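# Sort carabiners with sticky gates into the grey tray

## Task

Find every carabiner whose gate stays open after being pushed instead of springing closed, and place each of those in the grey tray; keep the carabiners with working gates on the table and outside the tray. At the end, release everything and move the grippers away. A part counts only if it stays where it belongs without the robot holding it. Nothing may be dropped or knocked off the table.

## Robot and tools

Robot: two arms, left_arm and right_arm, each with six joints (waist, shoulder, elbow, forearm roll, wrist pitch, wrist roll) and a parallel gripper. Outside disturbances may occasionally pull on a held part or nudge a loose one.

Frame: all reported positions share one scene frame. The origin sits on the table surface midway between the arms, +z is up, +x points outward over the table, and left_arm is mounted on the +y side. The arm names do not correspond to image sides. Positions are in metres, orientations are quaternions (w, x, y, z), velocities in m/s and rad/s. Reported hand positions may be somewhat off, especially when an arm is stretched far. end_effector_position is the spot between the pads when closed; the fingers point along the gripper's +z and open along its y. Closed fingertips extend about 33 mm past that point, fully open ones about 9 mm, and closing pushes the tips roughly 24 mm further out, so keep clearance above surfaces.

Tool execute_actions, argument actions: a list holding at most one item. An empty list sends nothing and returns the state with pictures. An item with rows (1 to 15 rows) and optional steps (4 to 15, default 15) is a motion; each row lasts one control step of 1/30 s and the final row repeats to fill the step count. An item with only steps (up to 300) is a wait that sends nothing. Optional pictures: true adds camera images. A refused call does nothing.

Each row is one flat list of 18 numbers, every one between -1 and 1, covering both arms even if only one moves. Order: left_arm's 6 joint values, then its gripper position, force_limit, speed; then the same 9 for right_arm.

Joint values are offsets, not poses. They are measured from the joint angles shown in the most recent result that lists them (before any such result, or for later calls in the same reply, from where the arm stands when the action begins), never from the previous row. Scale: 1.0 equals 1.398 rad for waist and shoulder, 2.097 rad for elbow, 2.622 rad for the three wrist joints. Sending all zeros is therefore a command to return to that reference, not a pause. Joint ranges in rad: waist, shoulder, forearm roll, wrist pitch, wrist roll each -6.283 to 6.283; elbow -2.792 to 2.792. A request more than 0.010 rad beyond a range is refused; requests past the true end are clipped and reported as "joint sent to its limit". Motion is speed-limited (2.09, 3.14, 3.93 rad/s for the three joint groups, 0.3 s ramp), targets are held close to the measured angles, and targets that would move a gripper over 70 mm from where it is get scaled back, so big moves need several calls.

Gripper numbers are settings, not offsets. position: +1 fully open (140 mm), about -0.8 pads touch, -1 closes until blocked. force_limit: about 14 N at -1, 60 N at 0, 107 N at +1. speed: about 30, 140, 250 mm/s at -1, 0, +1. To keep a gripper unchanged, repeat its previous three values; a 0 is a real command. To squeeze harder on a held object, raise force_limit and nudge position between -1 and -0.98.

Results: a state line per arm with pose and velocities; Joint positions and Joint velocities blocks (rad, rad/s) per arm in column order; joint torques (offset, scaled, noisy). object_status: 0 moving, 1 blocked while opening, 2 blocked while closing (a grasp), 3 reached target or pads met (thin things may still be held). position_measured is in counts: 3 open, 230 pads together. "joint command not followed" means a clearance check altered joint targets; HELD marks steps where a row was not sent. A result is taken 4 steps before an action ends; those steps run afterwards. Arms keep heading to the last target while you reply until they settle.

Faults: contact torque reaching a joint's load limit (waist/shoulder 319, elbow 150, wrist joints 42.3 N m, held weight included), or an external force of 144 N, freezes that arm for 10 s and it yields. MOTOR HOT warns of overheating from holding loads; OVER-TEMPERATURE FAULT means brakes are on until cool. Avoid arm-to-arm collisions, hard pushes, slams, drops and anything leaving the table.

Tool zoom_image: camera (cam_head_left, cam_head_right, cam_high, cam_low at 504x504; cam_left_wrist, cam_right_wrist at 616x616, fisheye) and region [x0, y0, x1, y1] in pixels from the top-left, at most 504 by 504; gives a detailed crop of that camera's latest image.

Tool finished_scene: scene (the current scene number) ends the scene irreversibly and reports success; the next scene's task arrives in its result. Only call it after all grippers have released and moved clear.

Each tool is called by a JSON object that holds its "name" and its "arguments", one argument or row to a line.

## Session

{"name": "execute_actions", "arguments": {
  "actions": []
}}

Scene clock: 0.00 s of 6000.00 s.
left_arm: end_effector_position=(+0.4020, +0.8481, +0.3487) position_measured=3 object_status=3 end_effector_quat_wxyz=(-0.058, -0.194, +0.979, +0.036) end_effector_velocity=(-0.000, +0.001, -0.000) end_effector_angular_velocity=(-0.000, +0.001, +0.001) | right_arm: end_effector_position=(+0.4051, +0.1333, +0.1417) position_measured=3 object_status=3 end_effector_quat_wxyz=(+0.309, +0.470, +0.813, -0.148) end_effector_velocity=(+0.000, -0.000, -0.000) end_effector_angular_velocity=(-0.001, -0.000, -0.000)
Joint positions: left_arm=[ 0.719 -0.064  1.802  0.104  1.493 -1.464] | right_arm=[ 1.072  0.867  0.99  -0.542  1.734  0.773]
Joint velocities: left_arm=[ 0.002  0.001 -0.     0.     0.     0.001] | right_arm=[-0.  0.  0. -0.  0. -0.]
Joint torques (N m, as the joint torque sensors report them, + toward a larger angle): no reading

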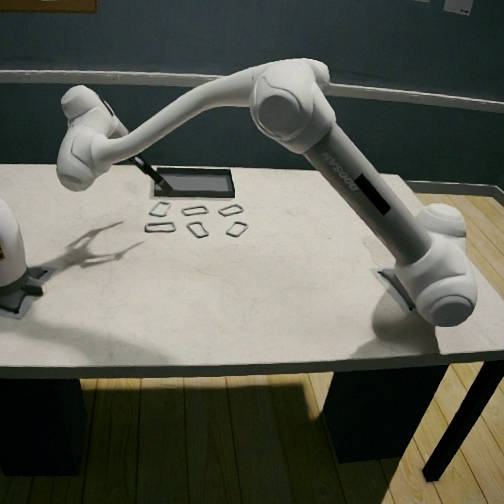

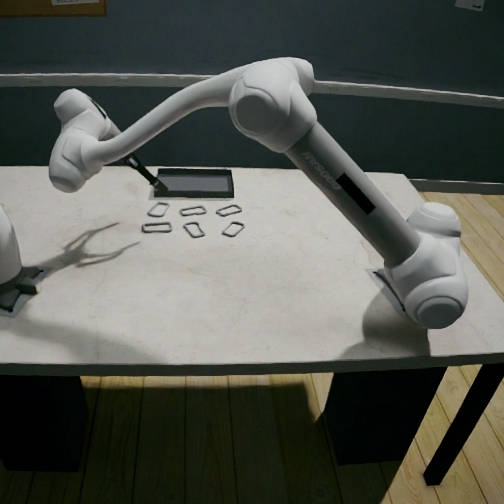

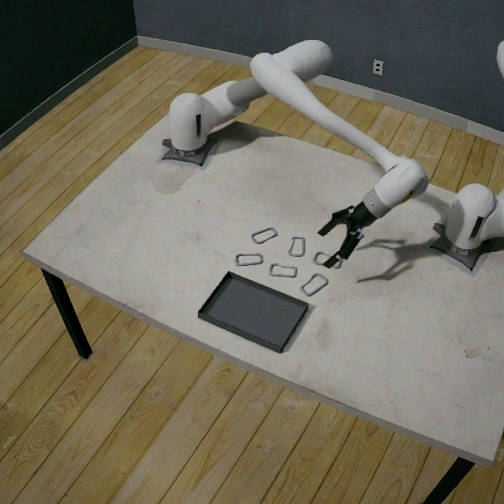

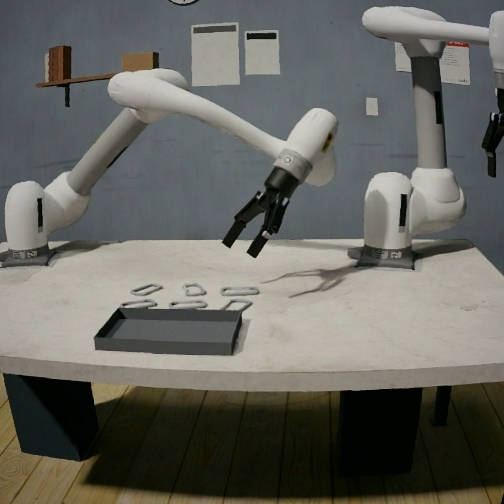

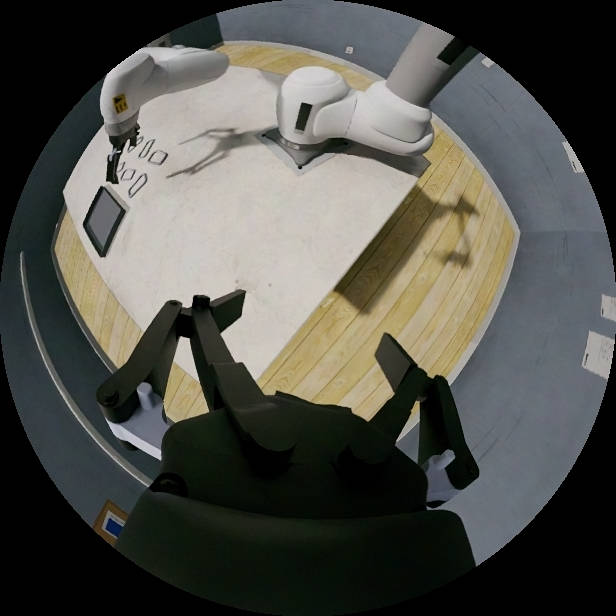

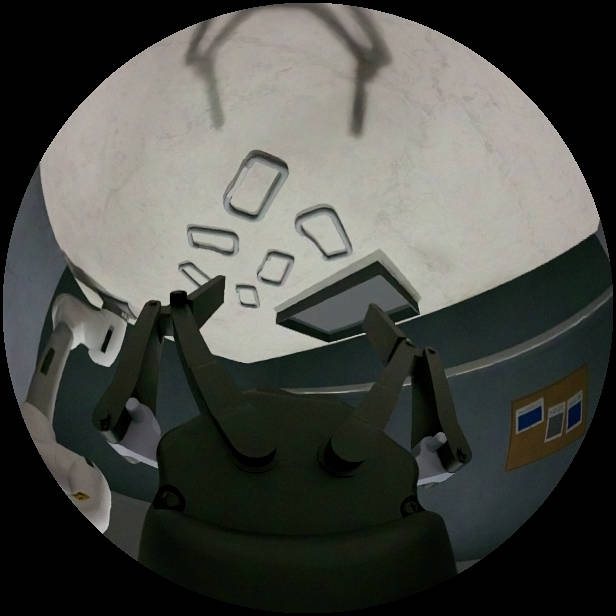

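{"name": "execute_actions", "arguments": {
  "actions": [
    {"rows":[[0,0,0,0,0,0,1,0,0,-0.206,-0.315,0.253,0.207,-0.206,-0.524,0.2,0,0]],"steps":15}
  ]
}}

{"name": "execute_actions", "arguments": {
  "actions": [
    {"steps":15}
  ],
  "pictures": true
}}

{"name": "zoom_image", "arguments": {
  "camera": "cam_right_wrist",
  "region": [160,140,460,440]
}}

Scene clock: 0.73 s of 6000.00 s.
left_arm: end_effector_position=(+0.4020, +0.8481, +0.3487) position_measured=3 object_status=3 end_effector_quat_wxyz=(-0.058, -0.194, +0.979, +0.036) end_effector_velocity=(+0.000, +0.000, -0.000) end_effector_angular_velocity=(-0.000, +0.001, +0.000) | right_arm: end_effector_position=(+0.4222, +0.0546, +0.1553) position_measured=74 object_status=0 end_effector_quat_wxyz=(+0.100, +0.300, +0.942, -0.112) end_effector_velocity=(-0.001, -0.254, +0.081) end_effector_angular_velocity=(+0.890, +1.304, +1.929)
Joint positions: left_arm=[ 0.719 -0.064  1.802  0.104  1.493 -1.464] | right_arm=[ 0.911  0.619  1.288 -0.237  1.431  0.201]
Joint velocities: left_arm=[ 0.     0.001  0.     0.001  0.    -0.   ] | right_arm=[-0.554 -0.845  1.016  1.036 -1.031 -2.721]
Joint torques (N m, as the joint torque sensors report them, + toward a larger angle): left_arm=[  0.15 -32.12 -39.07   5.35   0.38   0.09] | right_arm=[ 10.6  -94.72 -33.77   3.42   0.85  -0.2 ]
Steps of this call (steps 1 to 11: nothing new was sent; steps 12 to 22: the first 11 steps of this action). Readings (joint positions | what the end effector reports):
12: left_arm=[0.719 -0.064 1.802 0.104 1.493 -1.464] | right_arm=[1.072 0.867 0.990 -0.542 1.734 0.773] | left_arm position_measured=3 object_status=3 | right_arm position_measured=3 object_status=0
13: left_arm=[0.719 -0.064 1.802 0.104 1.493 -1.464] | right_arm=[1.070 0.863 0.995 -0.537 1.730 0.766] | left_arm position_measured=3 object_status=3 | right_arm position_measured=6 object_status=0
15: left_arm=[0.719 -0.064 1.802 0.104 1.493 -1.464] | right_arm=[1.052 0.835 1.029 -0.501 1.694 0.710] | left_arm position_measured=3 object_status=3 | right_arm position_measured=21 object_status=0
19: left_arm=[0.719 -0.064 1.802 0.104 1.493 -1.464] | right_arm=[0.969 0.709 1.180 -0.347 1.541 0.449] | left_arm position_measured=3 object_status=3 | right_arm position_measured=51 object_status=0
22: the state above

Scene clock: 1.23 s of 6000.00 s.
left_arm: end_effector_position=(+0.4020, +0.8481, +0.3487) position_measured=3 object_status=3 end_effector_quat_wxyz=(-0.058, -0.194, +0.979, +0.036) end_effector_velocity=(+0.000, -0.001, +0.001) end_effector_angular_velocity=(+0.001, -0.001, -0.002) | right_arm: end_effector_position=(+0.4175, -0.0001, +0.1789) position_measured=104 object_status=3 end_effector_quat_wxyz=(-0.000, -0.001, +1.000, -0.000) end_effector_velocity=(+0.000, -0.000, +0.000) end_effector_angular_velocity=(+0.004, +0.001, +0.008)
Joint positions: left_arm=[ 0.719 -0.064  1.802  0.104  1.493 -1.464] | right_arm=[ 0.785  0.427  1.521  0.     1.195 -0.6  ]
Joint velocities: left_arm=[-0.001 -0.001 -0.     0.     0.     0.001] | right_arm=[-0.002 -0.002  0.002  0.003 -0.003 -0.011]
Joint torques (N m, as the joint torque sensors report them, + toward a larger angle): left_arm=[  0.16 -32.39 -39.12   5.33   0.34   0.03] | right_arm=[  3.43 -83.21 -37.78   4.5   -0.15  -0.25]
Kept back: nothing.
Steps of this call (steps 1 to 4: the last 4 steps of your previous action; steps 5 to 15: the robot went on to your last target). Readings (joint positions | what the end effector reports):
1: left_arm=[0.719 -0.064 1.802 0.104 1.493 -1.464] | right_arm=[0.892 0.591 1.322 -0.202 1.397 0.104] | left_arm position_measured=3 object_status=3 | right_arm position_measured=82 object_status=0
2: left_arm=[0.719 -0.064 1.802 0.104 1.493 -1.464] | right_arm=[0.875 0.564 1.355 -0.169 1.364 0.002] | left_arm position_measured=3 object_status=3 | right_arm position_measured=89 object_status=0
4: left_arm=[0.719 -0.064 1.802 0.104 1.493 -1.464] | right_arm=[0.843 0.516 1.413 -0.109 1.304 -0.200] | left_arm position_measured=3 object_status=3 | right_arm position_measured=102 object_status=0
8: left_arm=[0.719 -0.064 1.802 0.104 1.493 -1.464] | right_arm=[0.799 0.449 1.494 -0.027 1.222 -0.496] | left_arm position_measured=3 object_status=3 | right_arm position_measured=104 object_status=0
15: the state above

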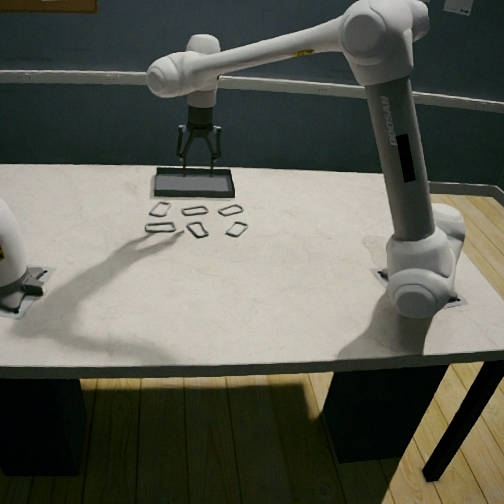

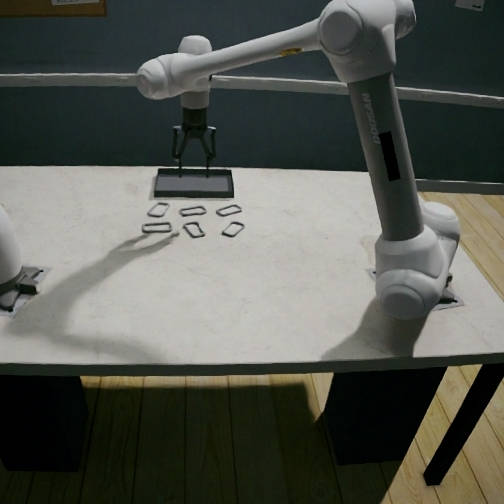

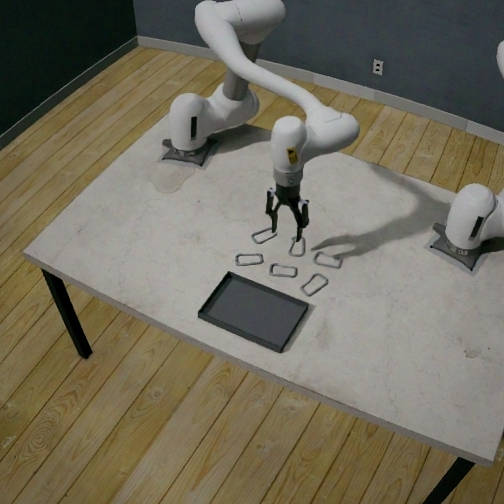

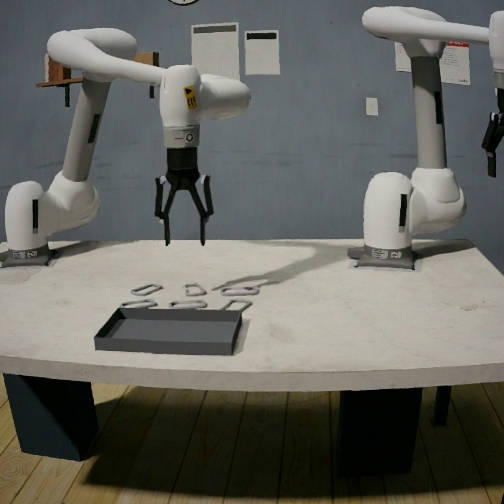

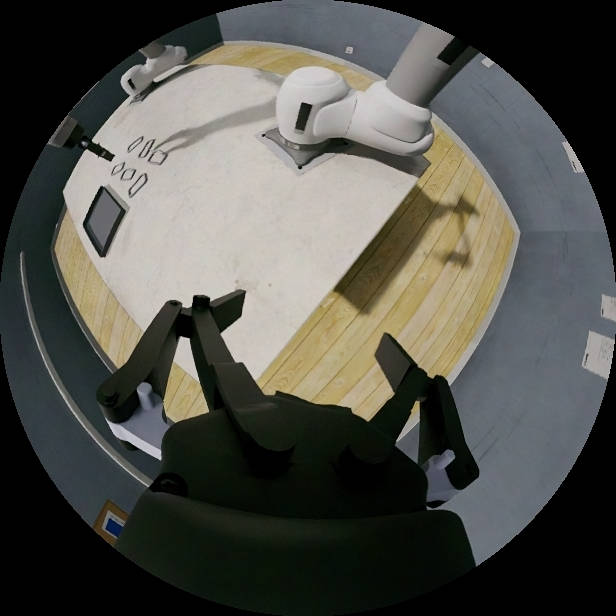

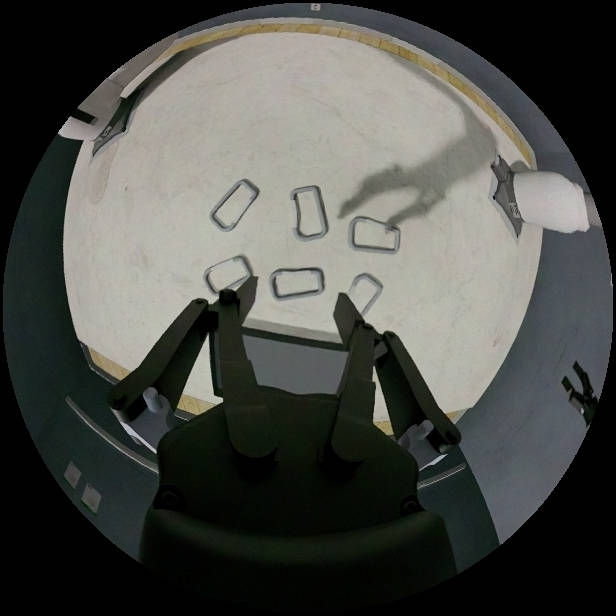

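Region (160, 140, 460, 440) of cam_right_wrist's 616x616 image, scaled by 1.680, with more detail than that image has.

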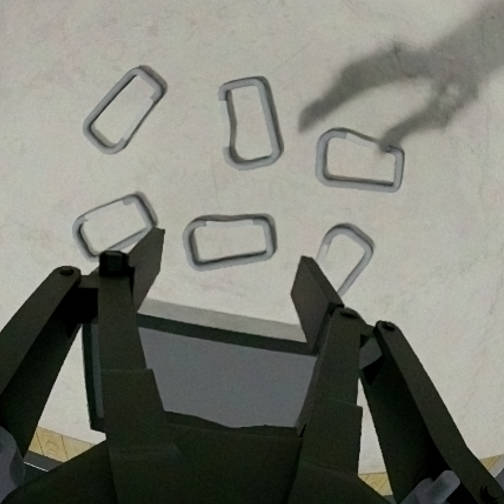

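{"name": "zoom_image", "arguments": {
  "camera": "cam_right_wrist",
  "region": [195,170,415,330]
}}

Region (195, 170, 415, 330) of cam_right_wrist's 616x616 image, scaled by 2.291, with more detail than that image has; it fills the top 367 rows of this view, and the rest is white.

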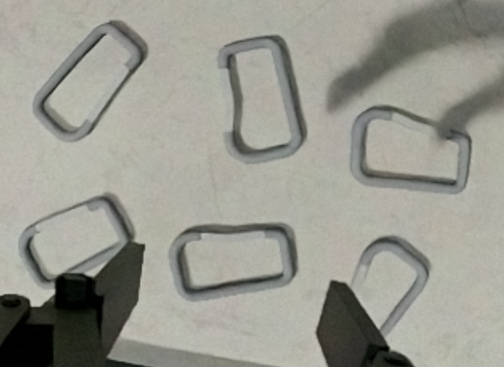

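{"name": "execute_actions", "arguments": {
  "actions": [
    {"rows":[[0,0,0,0,0,0,1,0,0,-0.018,0.0594,0.0382,0,-0.063,0.556,0.2,0,0]],"steps":15}
  ]
}}

{"name": "execute_actions", "arguments": {
  "actions": [
    {"steps":10}
  ],
  "pictures": true
}}

{"name": "zoom_image", "arguments": {
  "camera": "cam_right_wrist",
  "region": [200,180,420,400]
}}

Scene clock: 2.23 s of 6000.00 s.
left_arm: end_effector_position=(+0.4020, +0.8481, +0.3487) position_measured=3 object_status=3 end_effector_quat_wxyz=(-0.058, -0.194, +0.979, +0.036) end_effector_velocity=(-0.001, +0.001, -0.000) end_effector_angular_velocity=(+0.000, +0.001, +0.001) | right_arm: end_effector_position=(+0.4316, -0.0023, +0.1088) position_measured=104 object_status=3 end_effector_quat_wxyz=(-0.000, +0.333, +0.943, -0.000) end_effector_velocity=(+0.041, -0.016, -0.220) end_effector_angular_velocity=(+0.005, -0.008, -3.271)
Joint positions: left_arm=[ 0.719 -0.064  1.802  0.104  1.493 -1.464] | right_arm=[0.768 0.482 1.573 0.    1.086 0.065]
Joint velocities: left_arm=[0.002 0.    0.    0.001 0.    0.   ] | right_arm=[-0.054  0.172  0.172 -0.002 -0.354  3.218]
Joint torques (N m, as the joint torque sensors report them, + toward a larger angle): left_arm=[ -0.12 -32.61 -39.03   5.4    0.36   0.07] | right_arm=[  6.43 -93.12 -38.93   4.16   0.16  -0.01]
Steps of this call (steps 1 to 15: the robot went on to your last target; steps 16 to 19: nothing new was sent; steps 20 to 30: the first 11 steps of this action). Readings (joint positions | what the end effector reports):
20: left_arm=[0.719 -0.064 1.802 0.104 1.493 -1.464] | right_arm=[0.784 0.426 1.521 0.000 1.194 -0.601] | left_arm position_measured=3 object_status=3 | right_arm position_measured=104 object_status=3
21: left_arm=[0.719 -0.064 1.802 0.104 1.493 -1.464] | right_arm=[0.784 0.427 1.521 0.001 1.193 -0.594] | left_arm position_measured=3 object_status=3 | right_arm position_measured=104 object_status=3
23: left_arm=[0.719 -0.064 1.802 0.104 1.493 -1.464] | right_arm=[0.783 0.434 1.527 0.001 1.182 -0.538] | left_arm position_measured=3 object_status=3 | right_arm position_measured=104 object_status=3
27: left_arm=[0.719 -0.064 1.802 0.104 1.493 -1.464] | right_arm=[0.775 0.462 1.553 0.001 1.129 -0.253] | left_arm position_measured=3 object_status=3 | right_arm position_measured=104 object_status=3
30: the state above

Scene clock: 2.57 s of 6000.00 s.
left_arm: end_effector_position=(+0.4020, +0.8481, +0.3487) position_measured=3 object_status=3 end_effector_quat_wxyz=(-0.058, -0.194, +0.979, +0.036) end_effector_velocity=(+0.000, -0.000, -0.000) end_effector_angular_velocity=(-0.000, -0.000, +0.000) | right_arm: end_effector_position=(+0.4376, -0.0055, +0.0742) position_measured=104 object_status=3 end_effector_quat_wxyz=(-0.000, +0.667, +0.745, +0.001) end_effector_velocity=(+0.001, -0.001, -0.007) end_effector_angular_velocity=(+0.001, -0.000, -0.592)
Joint positions: left_arm=[ 0.719 -0.064  1.802  0.104  1.493 -1.464] | right_arm=[0.76  0.51  1.601 0.    1.03  0.838]
Joint velocities: left_arm=[ 0.     0.     0.    -0.001 -0.     0.   ] | right_arm=[-0.002  0.005  0.005 -0.001 -0.011  0.591]
Joint torques (N m, as the joint torque sensors report them, + toward a larger angle): left_arm=[ -0.02 -32.19 -38.81   5.47   0.36  -0.11] | right_arm=[  6.92 -90.46 -36.51   3.91  -0.06  -0.62]
Kept back: nothing.
Steps of this call (steps 1 to 4: the last 4 steps of your previous action; steps 5 to 10: the robot went on to your last target). Readings (joint positions | what the end effector reports):
1: left_arm=[0.719 -0.064 1.802 0.104 1.493 -1.464] | right_arm=[0.766 0.488 1.579 0.000 1.075 0.175] | left_arm position_measured=3 object_status=3 | right_arm position_measured=104 object_status=3
2: left_arm=[0.719 -0.064 1.802 0.104 1.493 -1.464] | right_arm=[0.765 0.492 1.583 0.000 1.065 0.284] | left_arm position_measured=3 object_status=3 | right_arm position_measured=104 object_status=3
4: left_arm=[0.719 -0.064 1.802 0.104 1.493 -1.464] | right_arm=[0.762 0.500 1.591 0.000 1.050 0.488] | left_arm position_measured=3 object_status=3 | right_arm position_measured=104 object_status=3
8: left_arm=[0.719 -0.064 1.802 0.104 1.493 -1.464] | right_arm=[0.760 0.508 1.599 0.000 1.032 0.771] | left_arm position_measured=3 object_status=3 | right_arm position_measured=104 object_status=3
10: the state above

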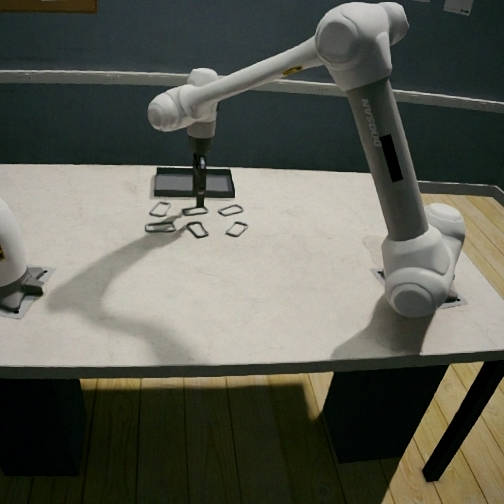

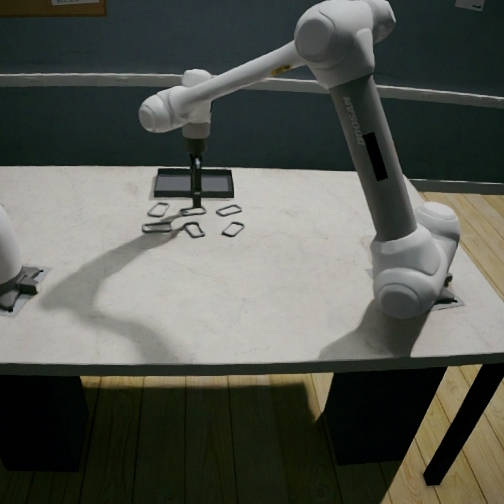

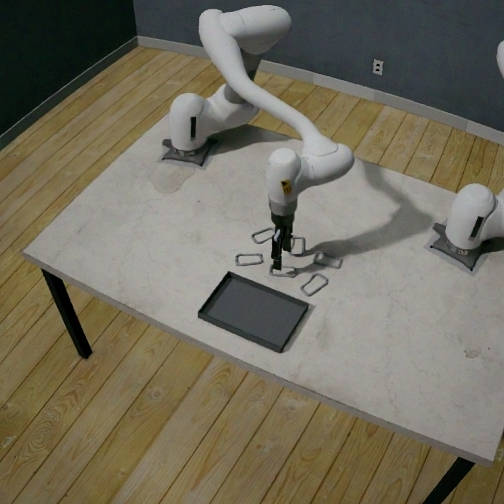

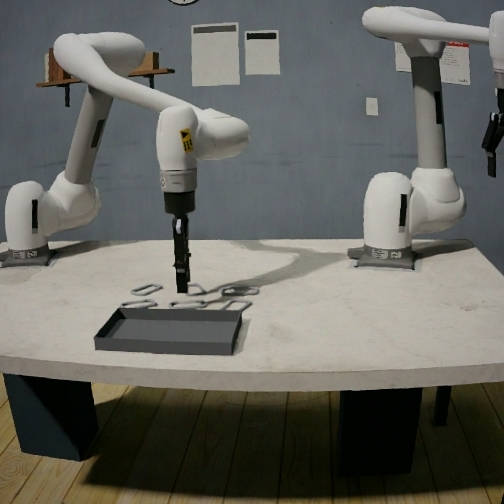

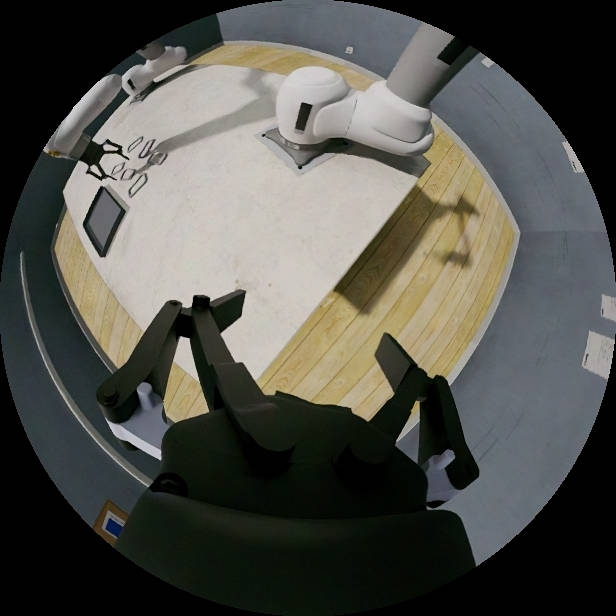

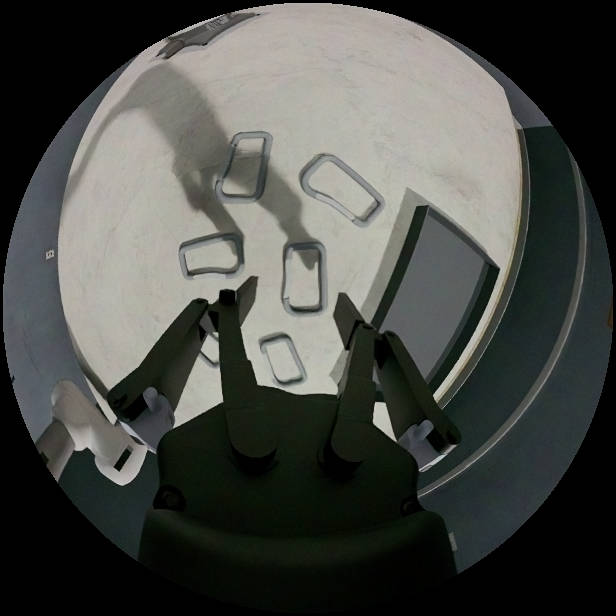

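Region (200, 180, 420, 400) of cam_right_wrist's 616x616 image, scaled by 2.291, with more detail than that image has.

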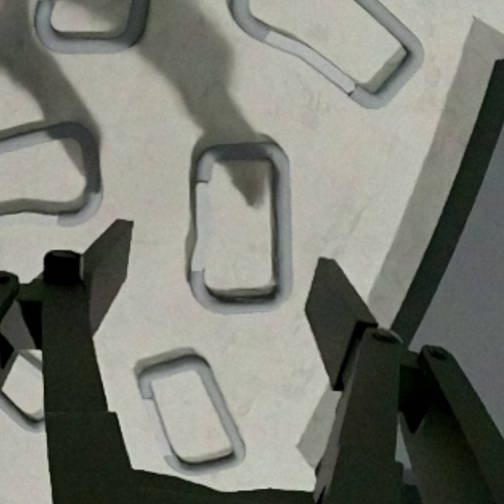

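{"name": "zoom_image", "arguments": {
  "camera": "cam_right_wrist",
  "region": [260,230,350,330]
}}

Region (260, 230, 350, 330) of cam_right_wrist's 616x616 image, scaled by 5.040, with more detail than that image has; it fills the left 454 columns of this view, and the rest is white.

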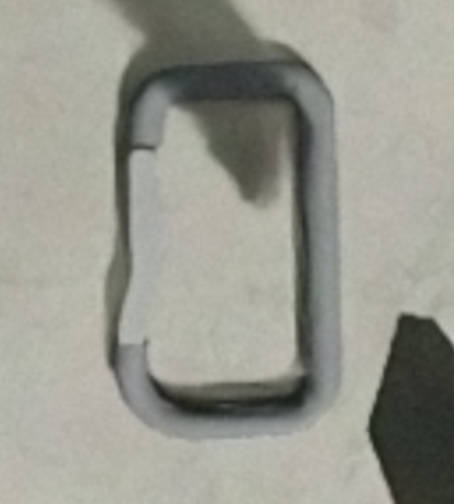

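{"name": "execute_actions", "arguments": {
  "actions": [
    {"rows":[[0,0,0,0,0,0,1,0,0,0,0.0318,0.0028,0,-0.0192,0,0.2,0,0]],"steps":15}
  ],
  "pictures": true
}}

{"name": "zoom_image", "arguments": {
  "camera": "cam_right_wrist",
  "region": [200,180,420,400]
}}

Scene clock: 3.63 s of 6000.00 s.
left_arm: end_effector_position=(+0.4020, +0.8481, +0.3487) position_measured=3 object_status=3 end_effector_quat_wxyz=(-0.058, -0.194, +0.979, +0.036) end_effector_velocity=(+0.001, -0.001, -0.000) end_effector_angular_velocity=(-0.001, -0.000, -0.001) | right_arm: end_effector_position=(+0.4427, +0.0015, +0.0369) position_measured=104 object_status=3 end_effector_quat_wxyz=(-0.000, +0.667, +0.745, +0.001) end_effector_velocity=(+0.001, +0.001, -0.007) end_effector_angular_velocity=(-0.001, +0.001, +0.003)
Joint positions: left_arm=[ 0.719 -0.064  1.802  0.104  1.493 -1.464] | right_arm=[0.759 0.553 1.606 0.    0.98  0.838]
Joint velocities: left_arm=[-0.002  0.    -0.    -0.001  0.    -0.   ] | right_arm=[ 0.     0.008  0.001  0.    -0.009 -0.003]
Joint torques (N m, as the joint torque sensors report them, + toward a larger angle): left_arm=[  0.09 -31.79 -39.32   5.49   0.32  -0.03] | right_arm=[  4.17 -92.51 -33.73   3.72  -0.2   -0.41]
Steps of this call (steps 1 to 21: the robot went on to your last target; steps 22 to 32: the first 11 steps of this action). Readings (joint positions | what the end effector reports):
22: left_arm=[0.719 -0.064 1.802 0.104 1.493 -1.464] | right_arm=[0.759 0.510 1.601 0.000 1.029 0.857] | left_arm position_measured=3 object_status=3 | right_arm position_measured=104 object_status=3
23: left_arm=[0.719 -0.064 1.802 0.104 1.493 -1.464] | right_arm=[0.759 0.513 1.601 0.000 1.025 0.857] | left_arm position_measured=3 object_status=3 | right_arm position_measured=104 object_status=3
25: left_arm=[0.719 -0.064 1.802 0.104 1.493 -1.464] | right_arm=[0.759 0.535 1.604 0.000 1.001 0.847] | left_arm position_measured=3 object_status=3 | right_arm position_measured=104 object_status=3
29: left_arm=[0.719 -0.064 1.802 0.104 1.493 -1.464] | right_arm=[0.759 0.552 1.606 0.000 0.982 0.839] | left_arm position_measured=3 object_status=3 | right_arm position_measured=104 object_status=3
32: the state above

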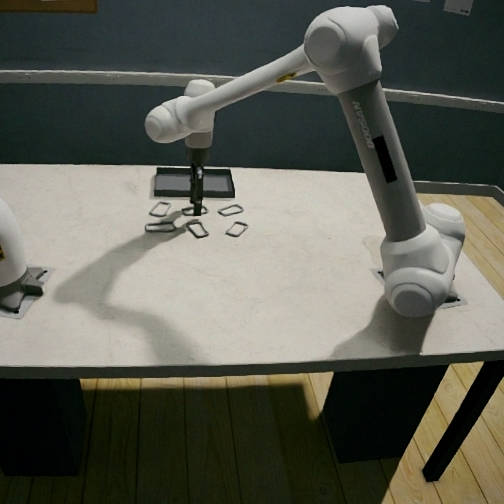

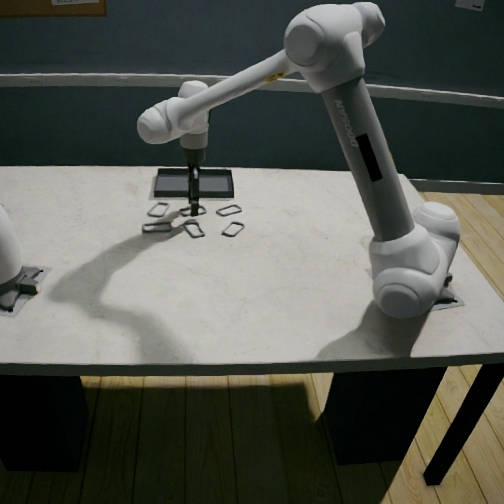

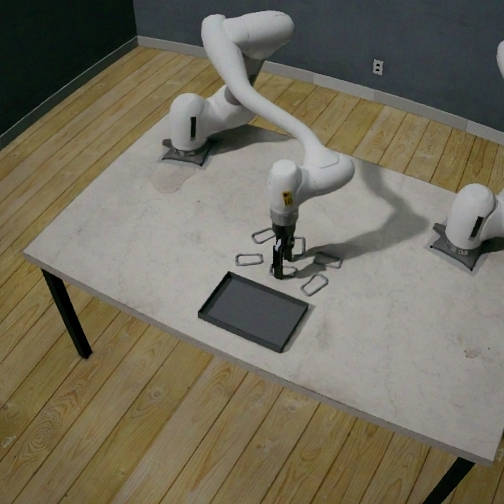

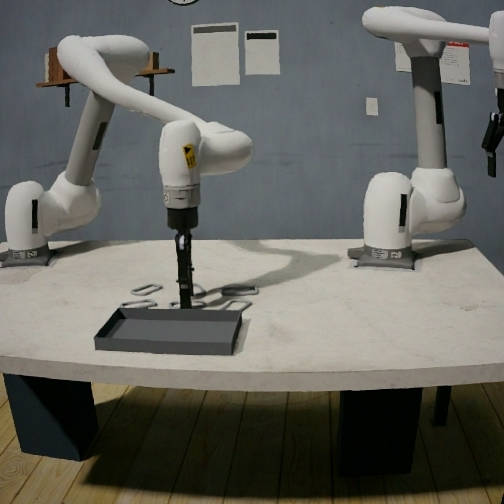

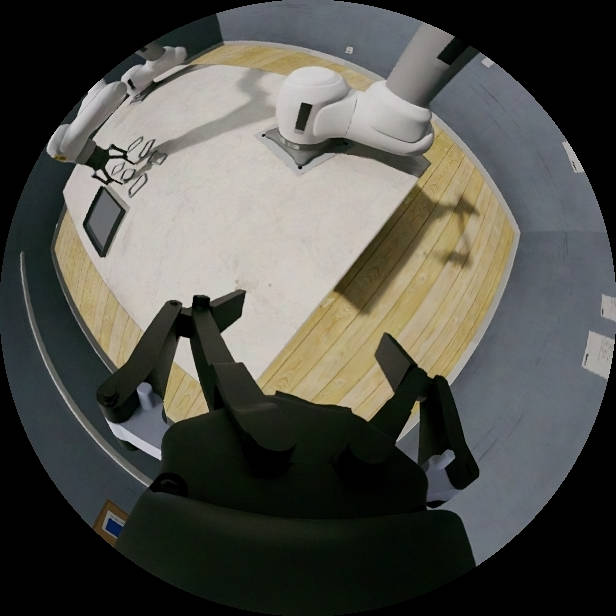

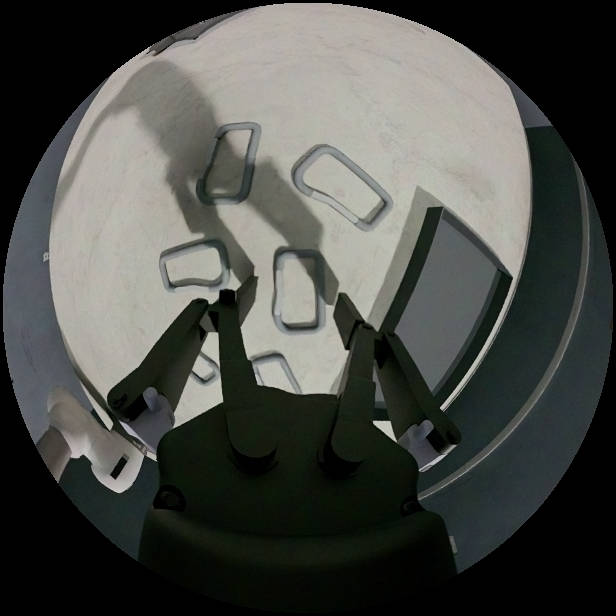

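Region (200, 180, 420, 400) of cam_right_wrist's 616x616 image, scaled by 2.291, with more detail than that image has.

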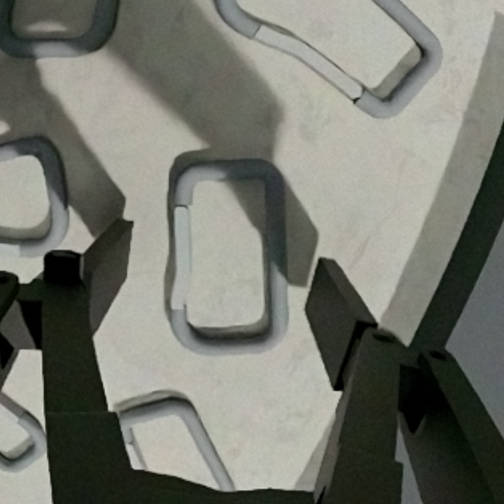

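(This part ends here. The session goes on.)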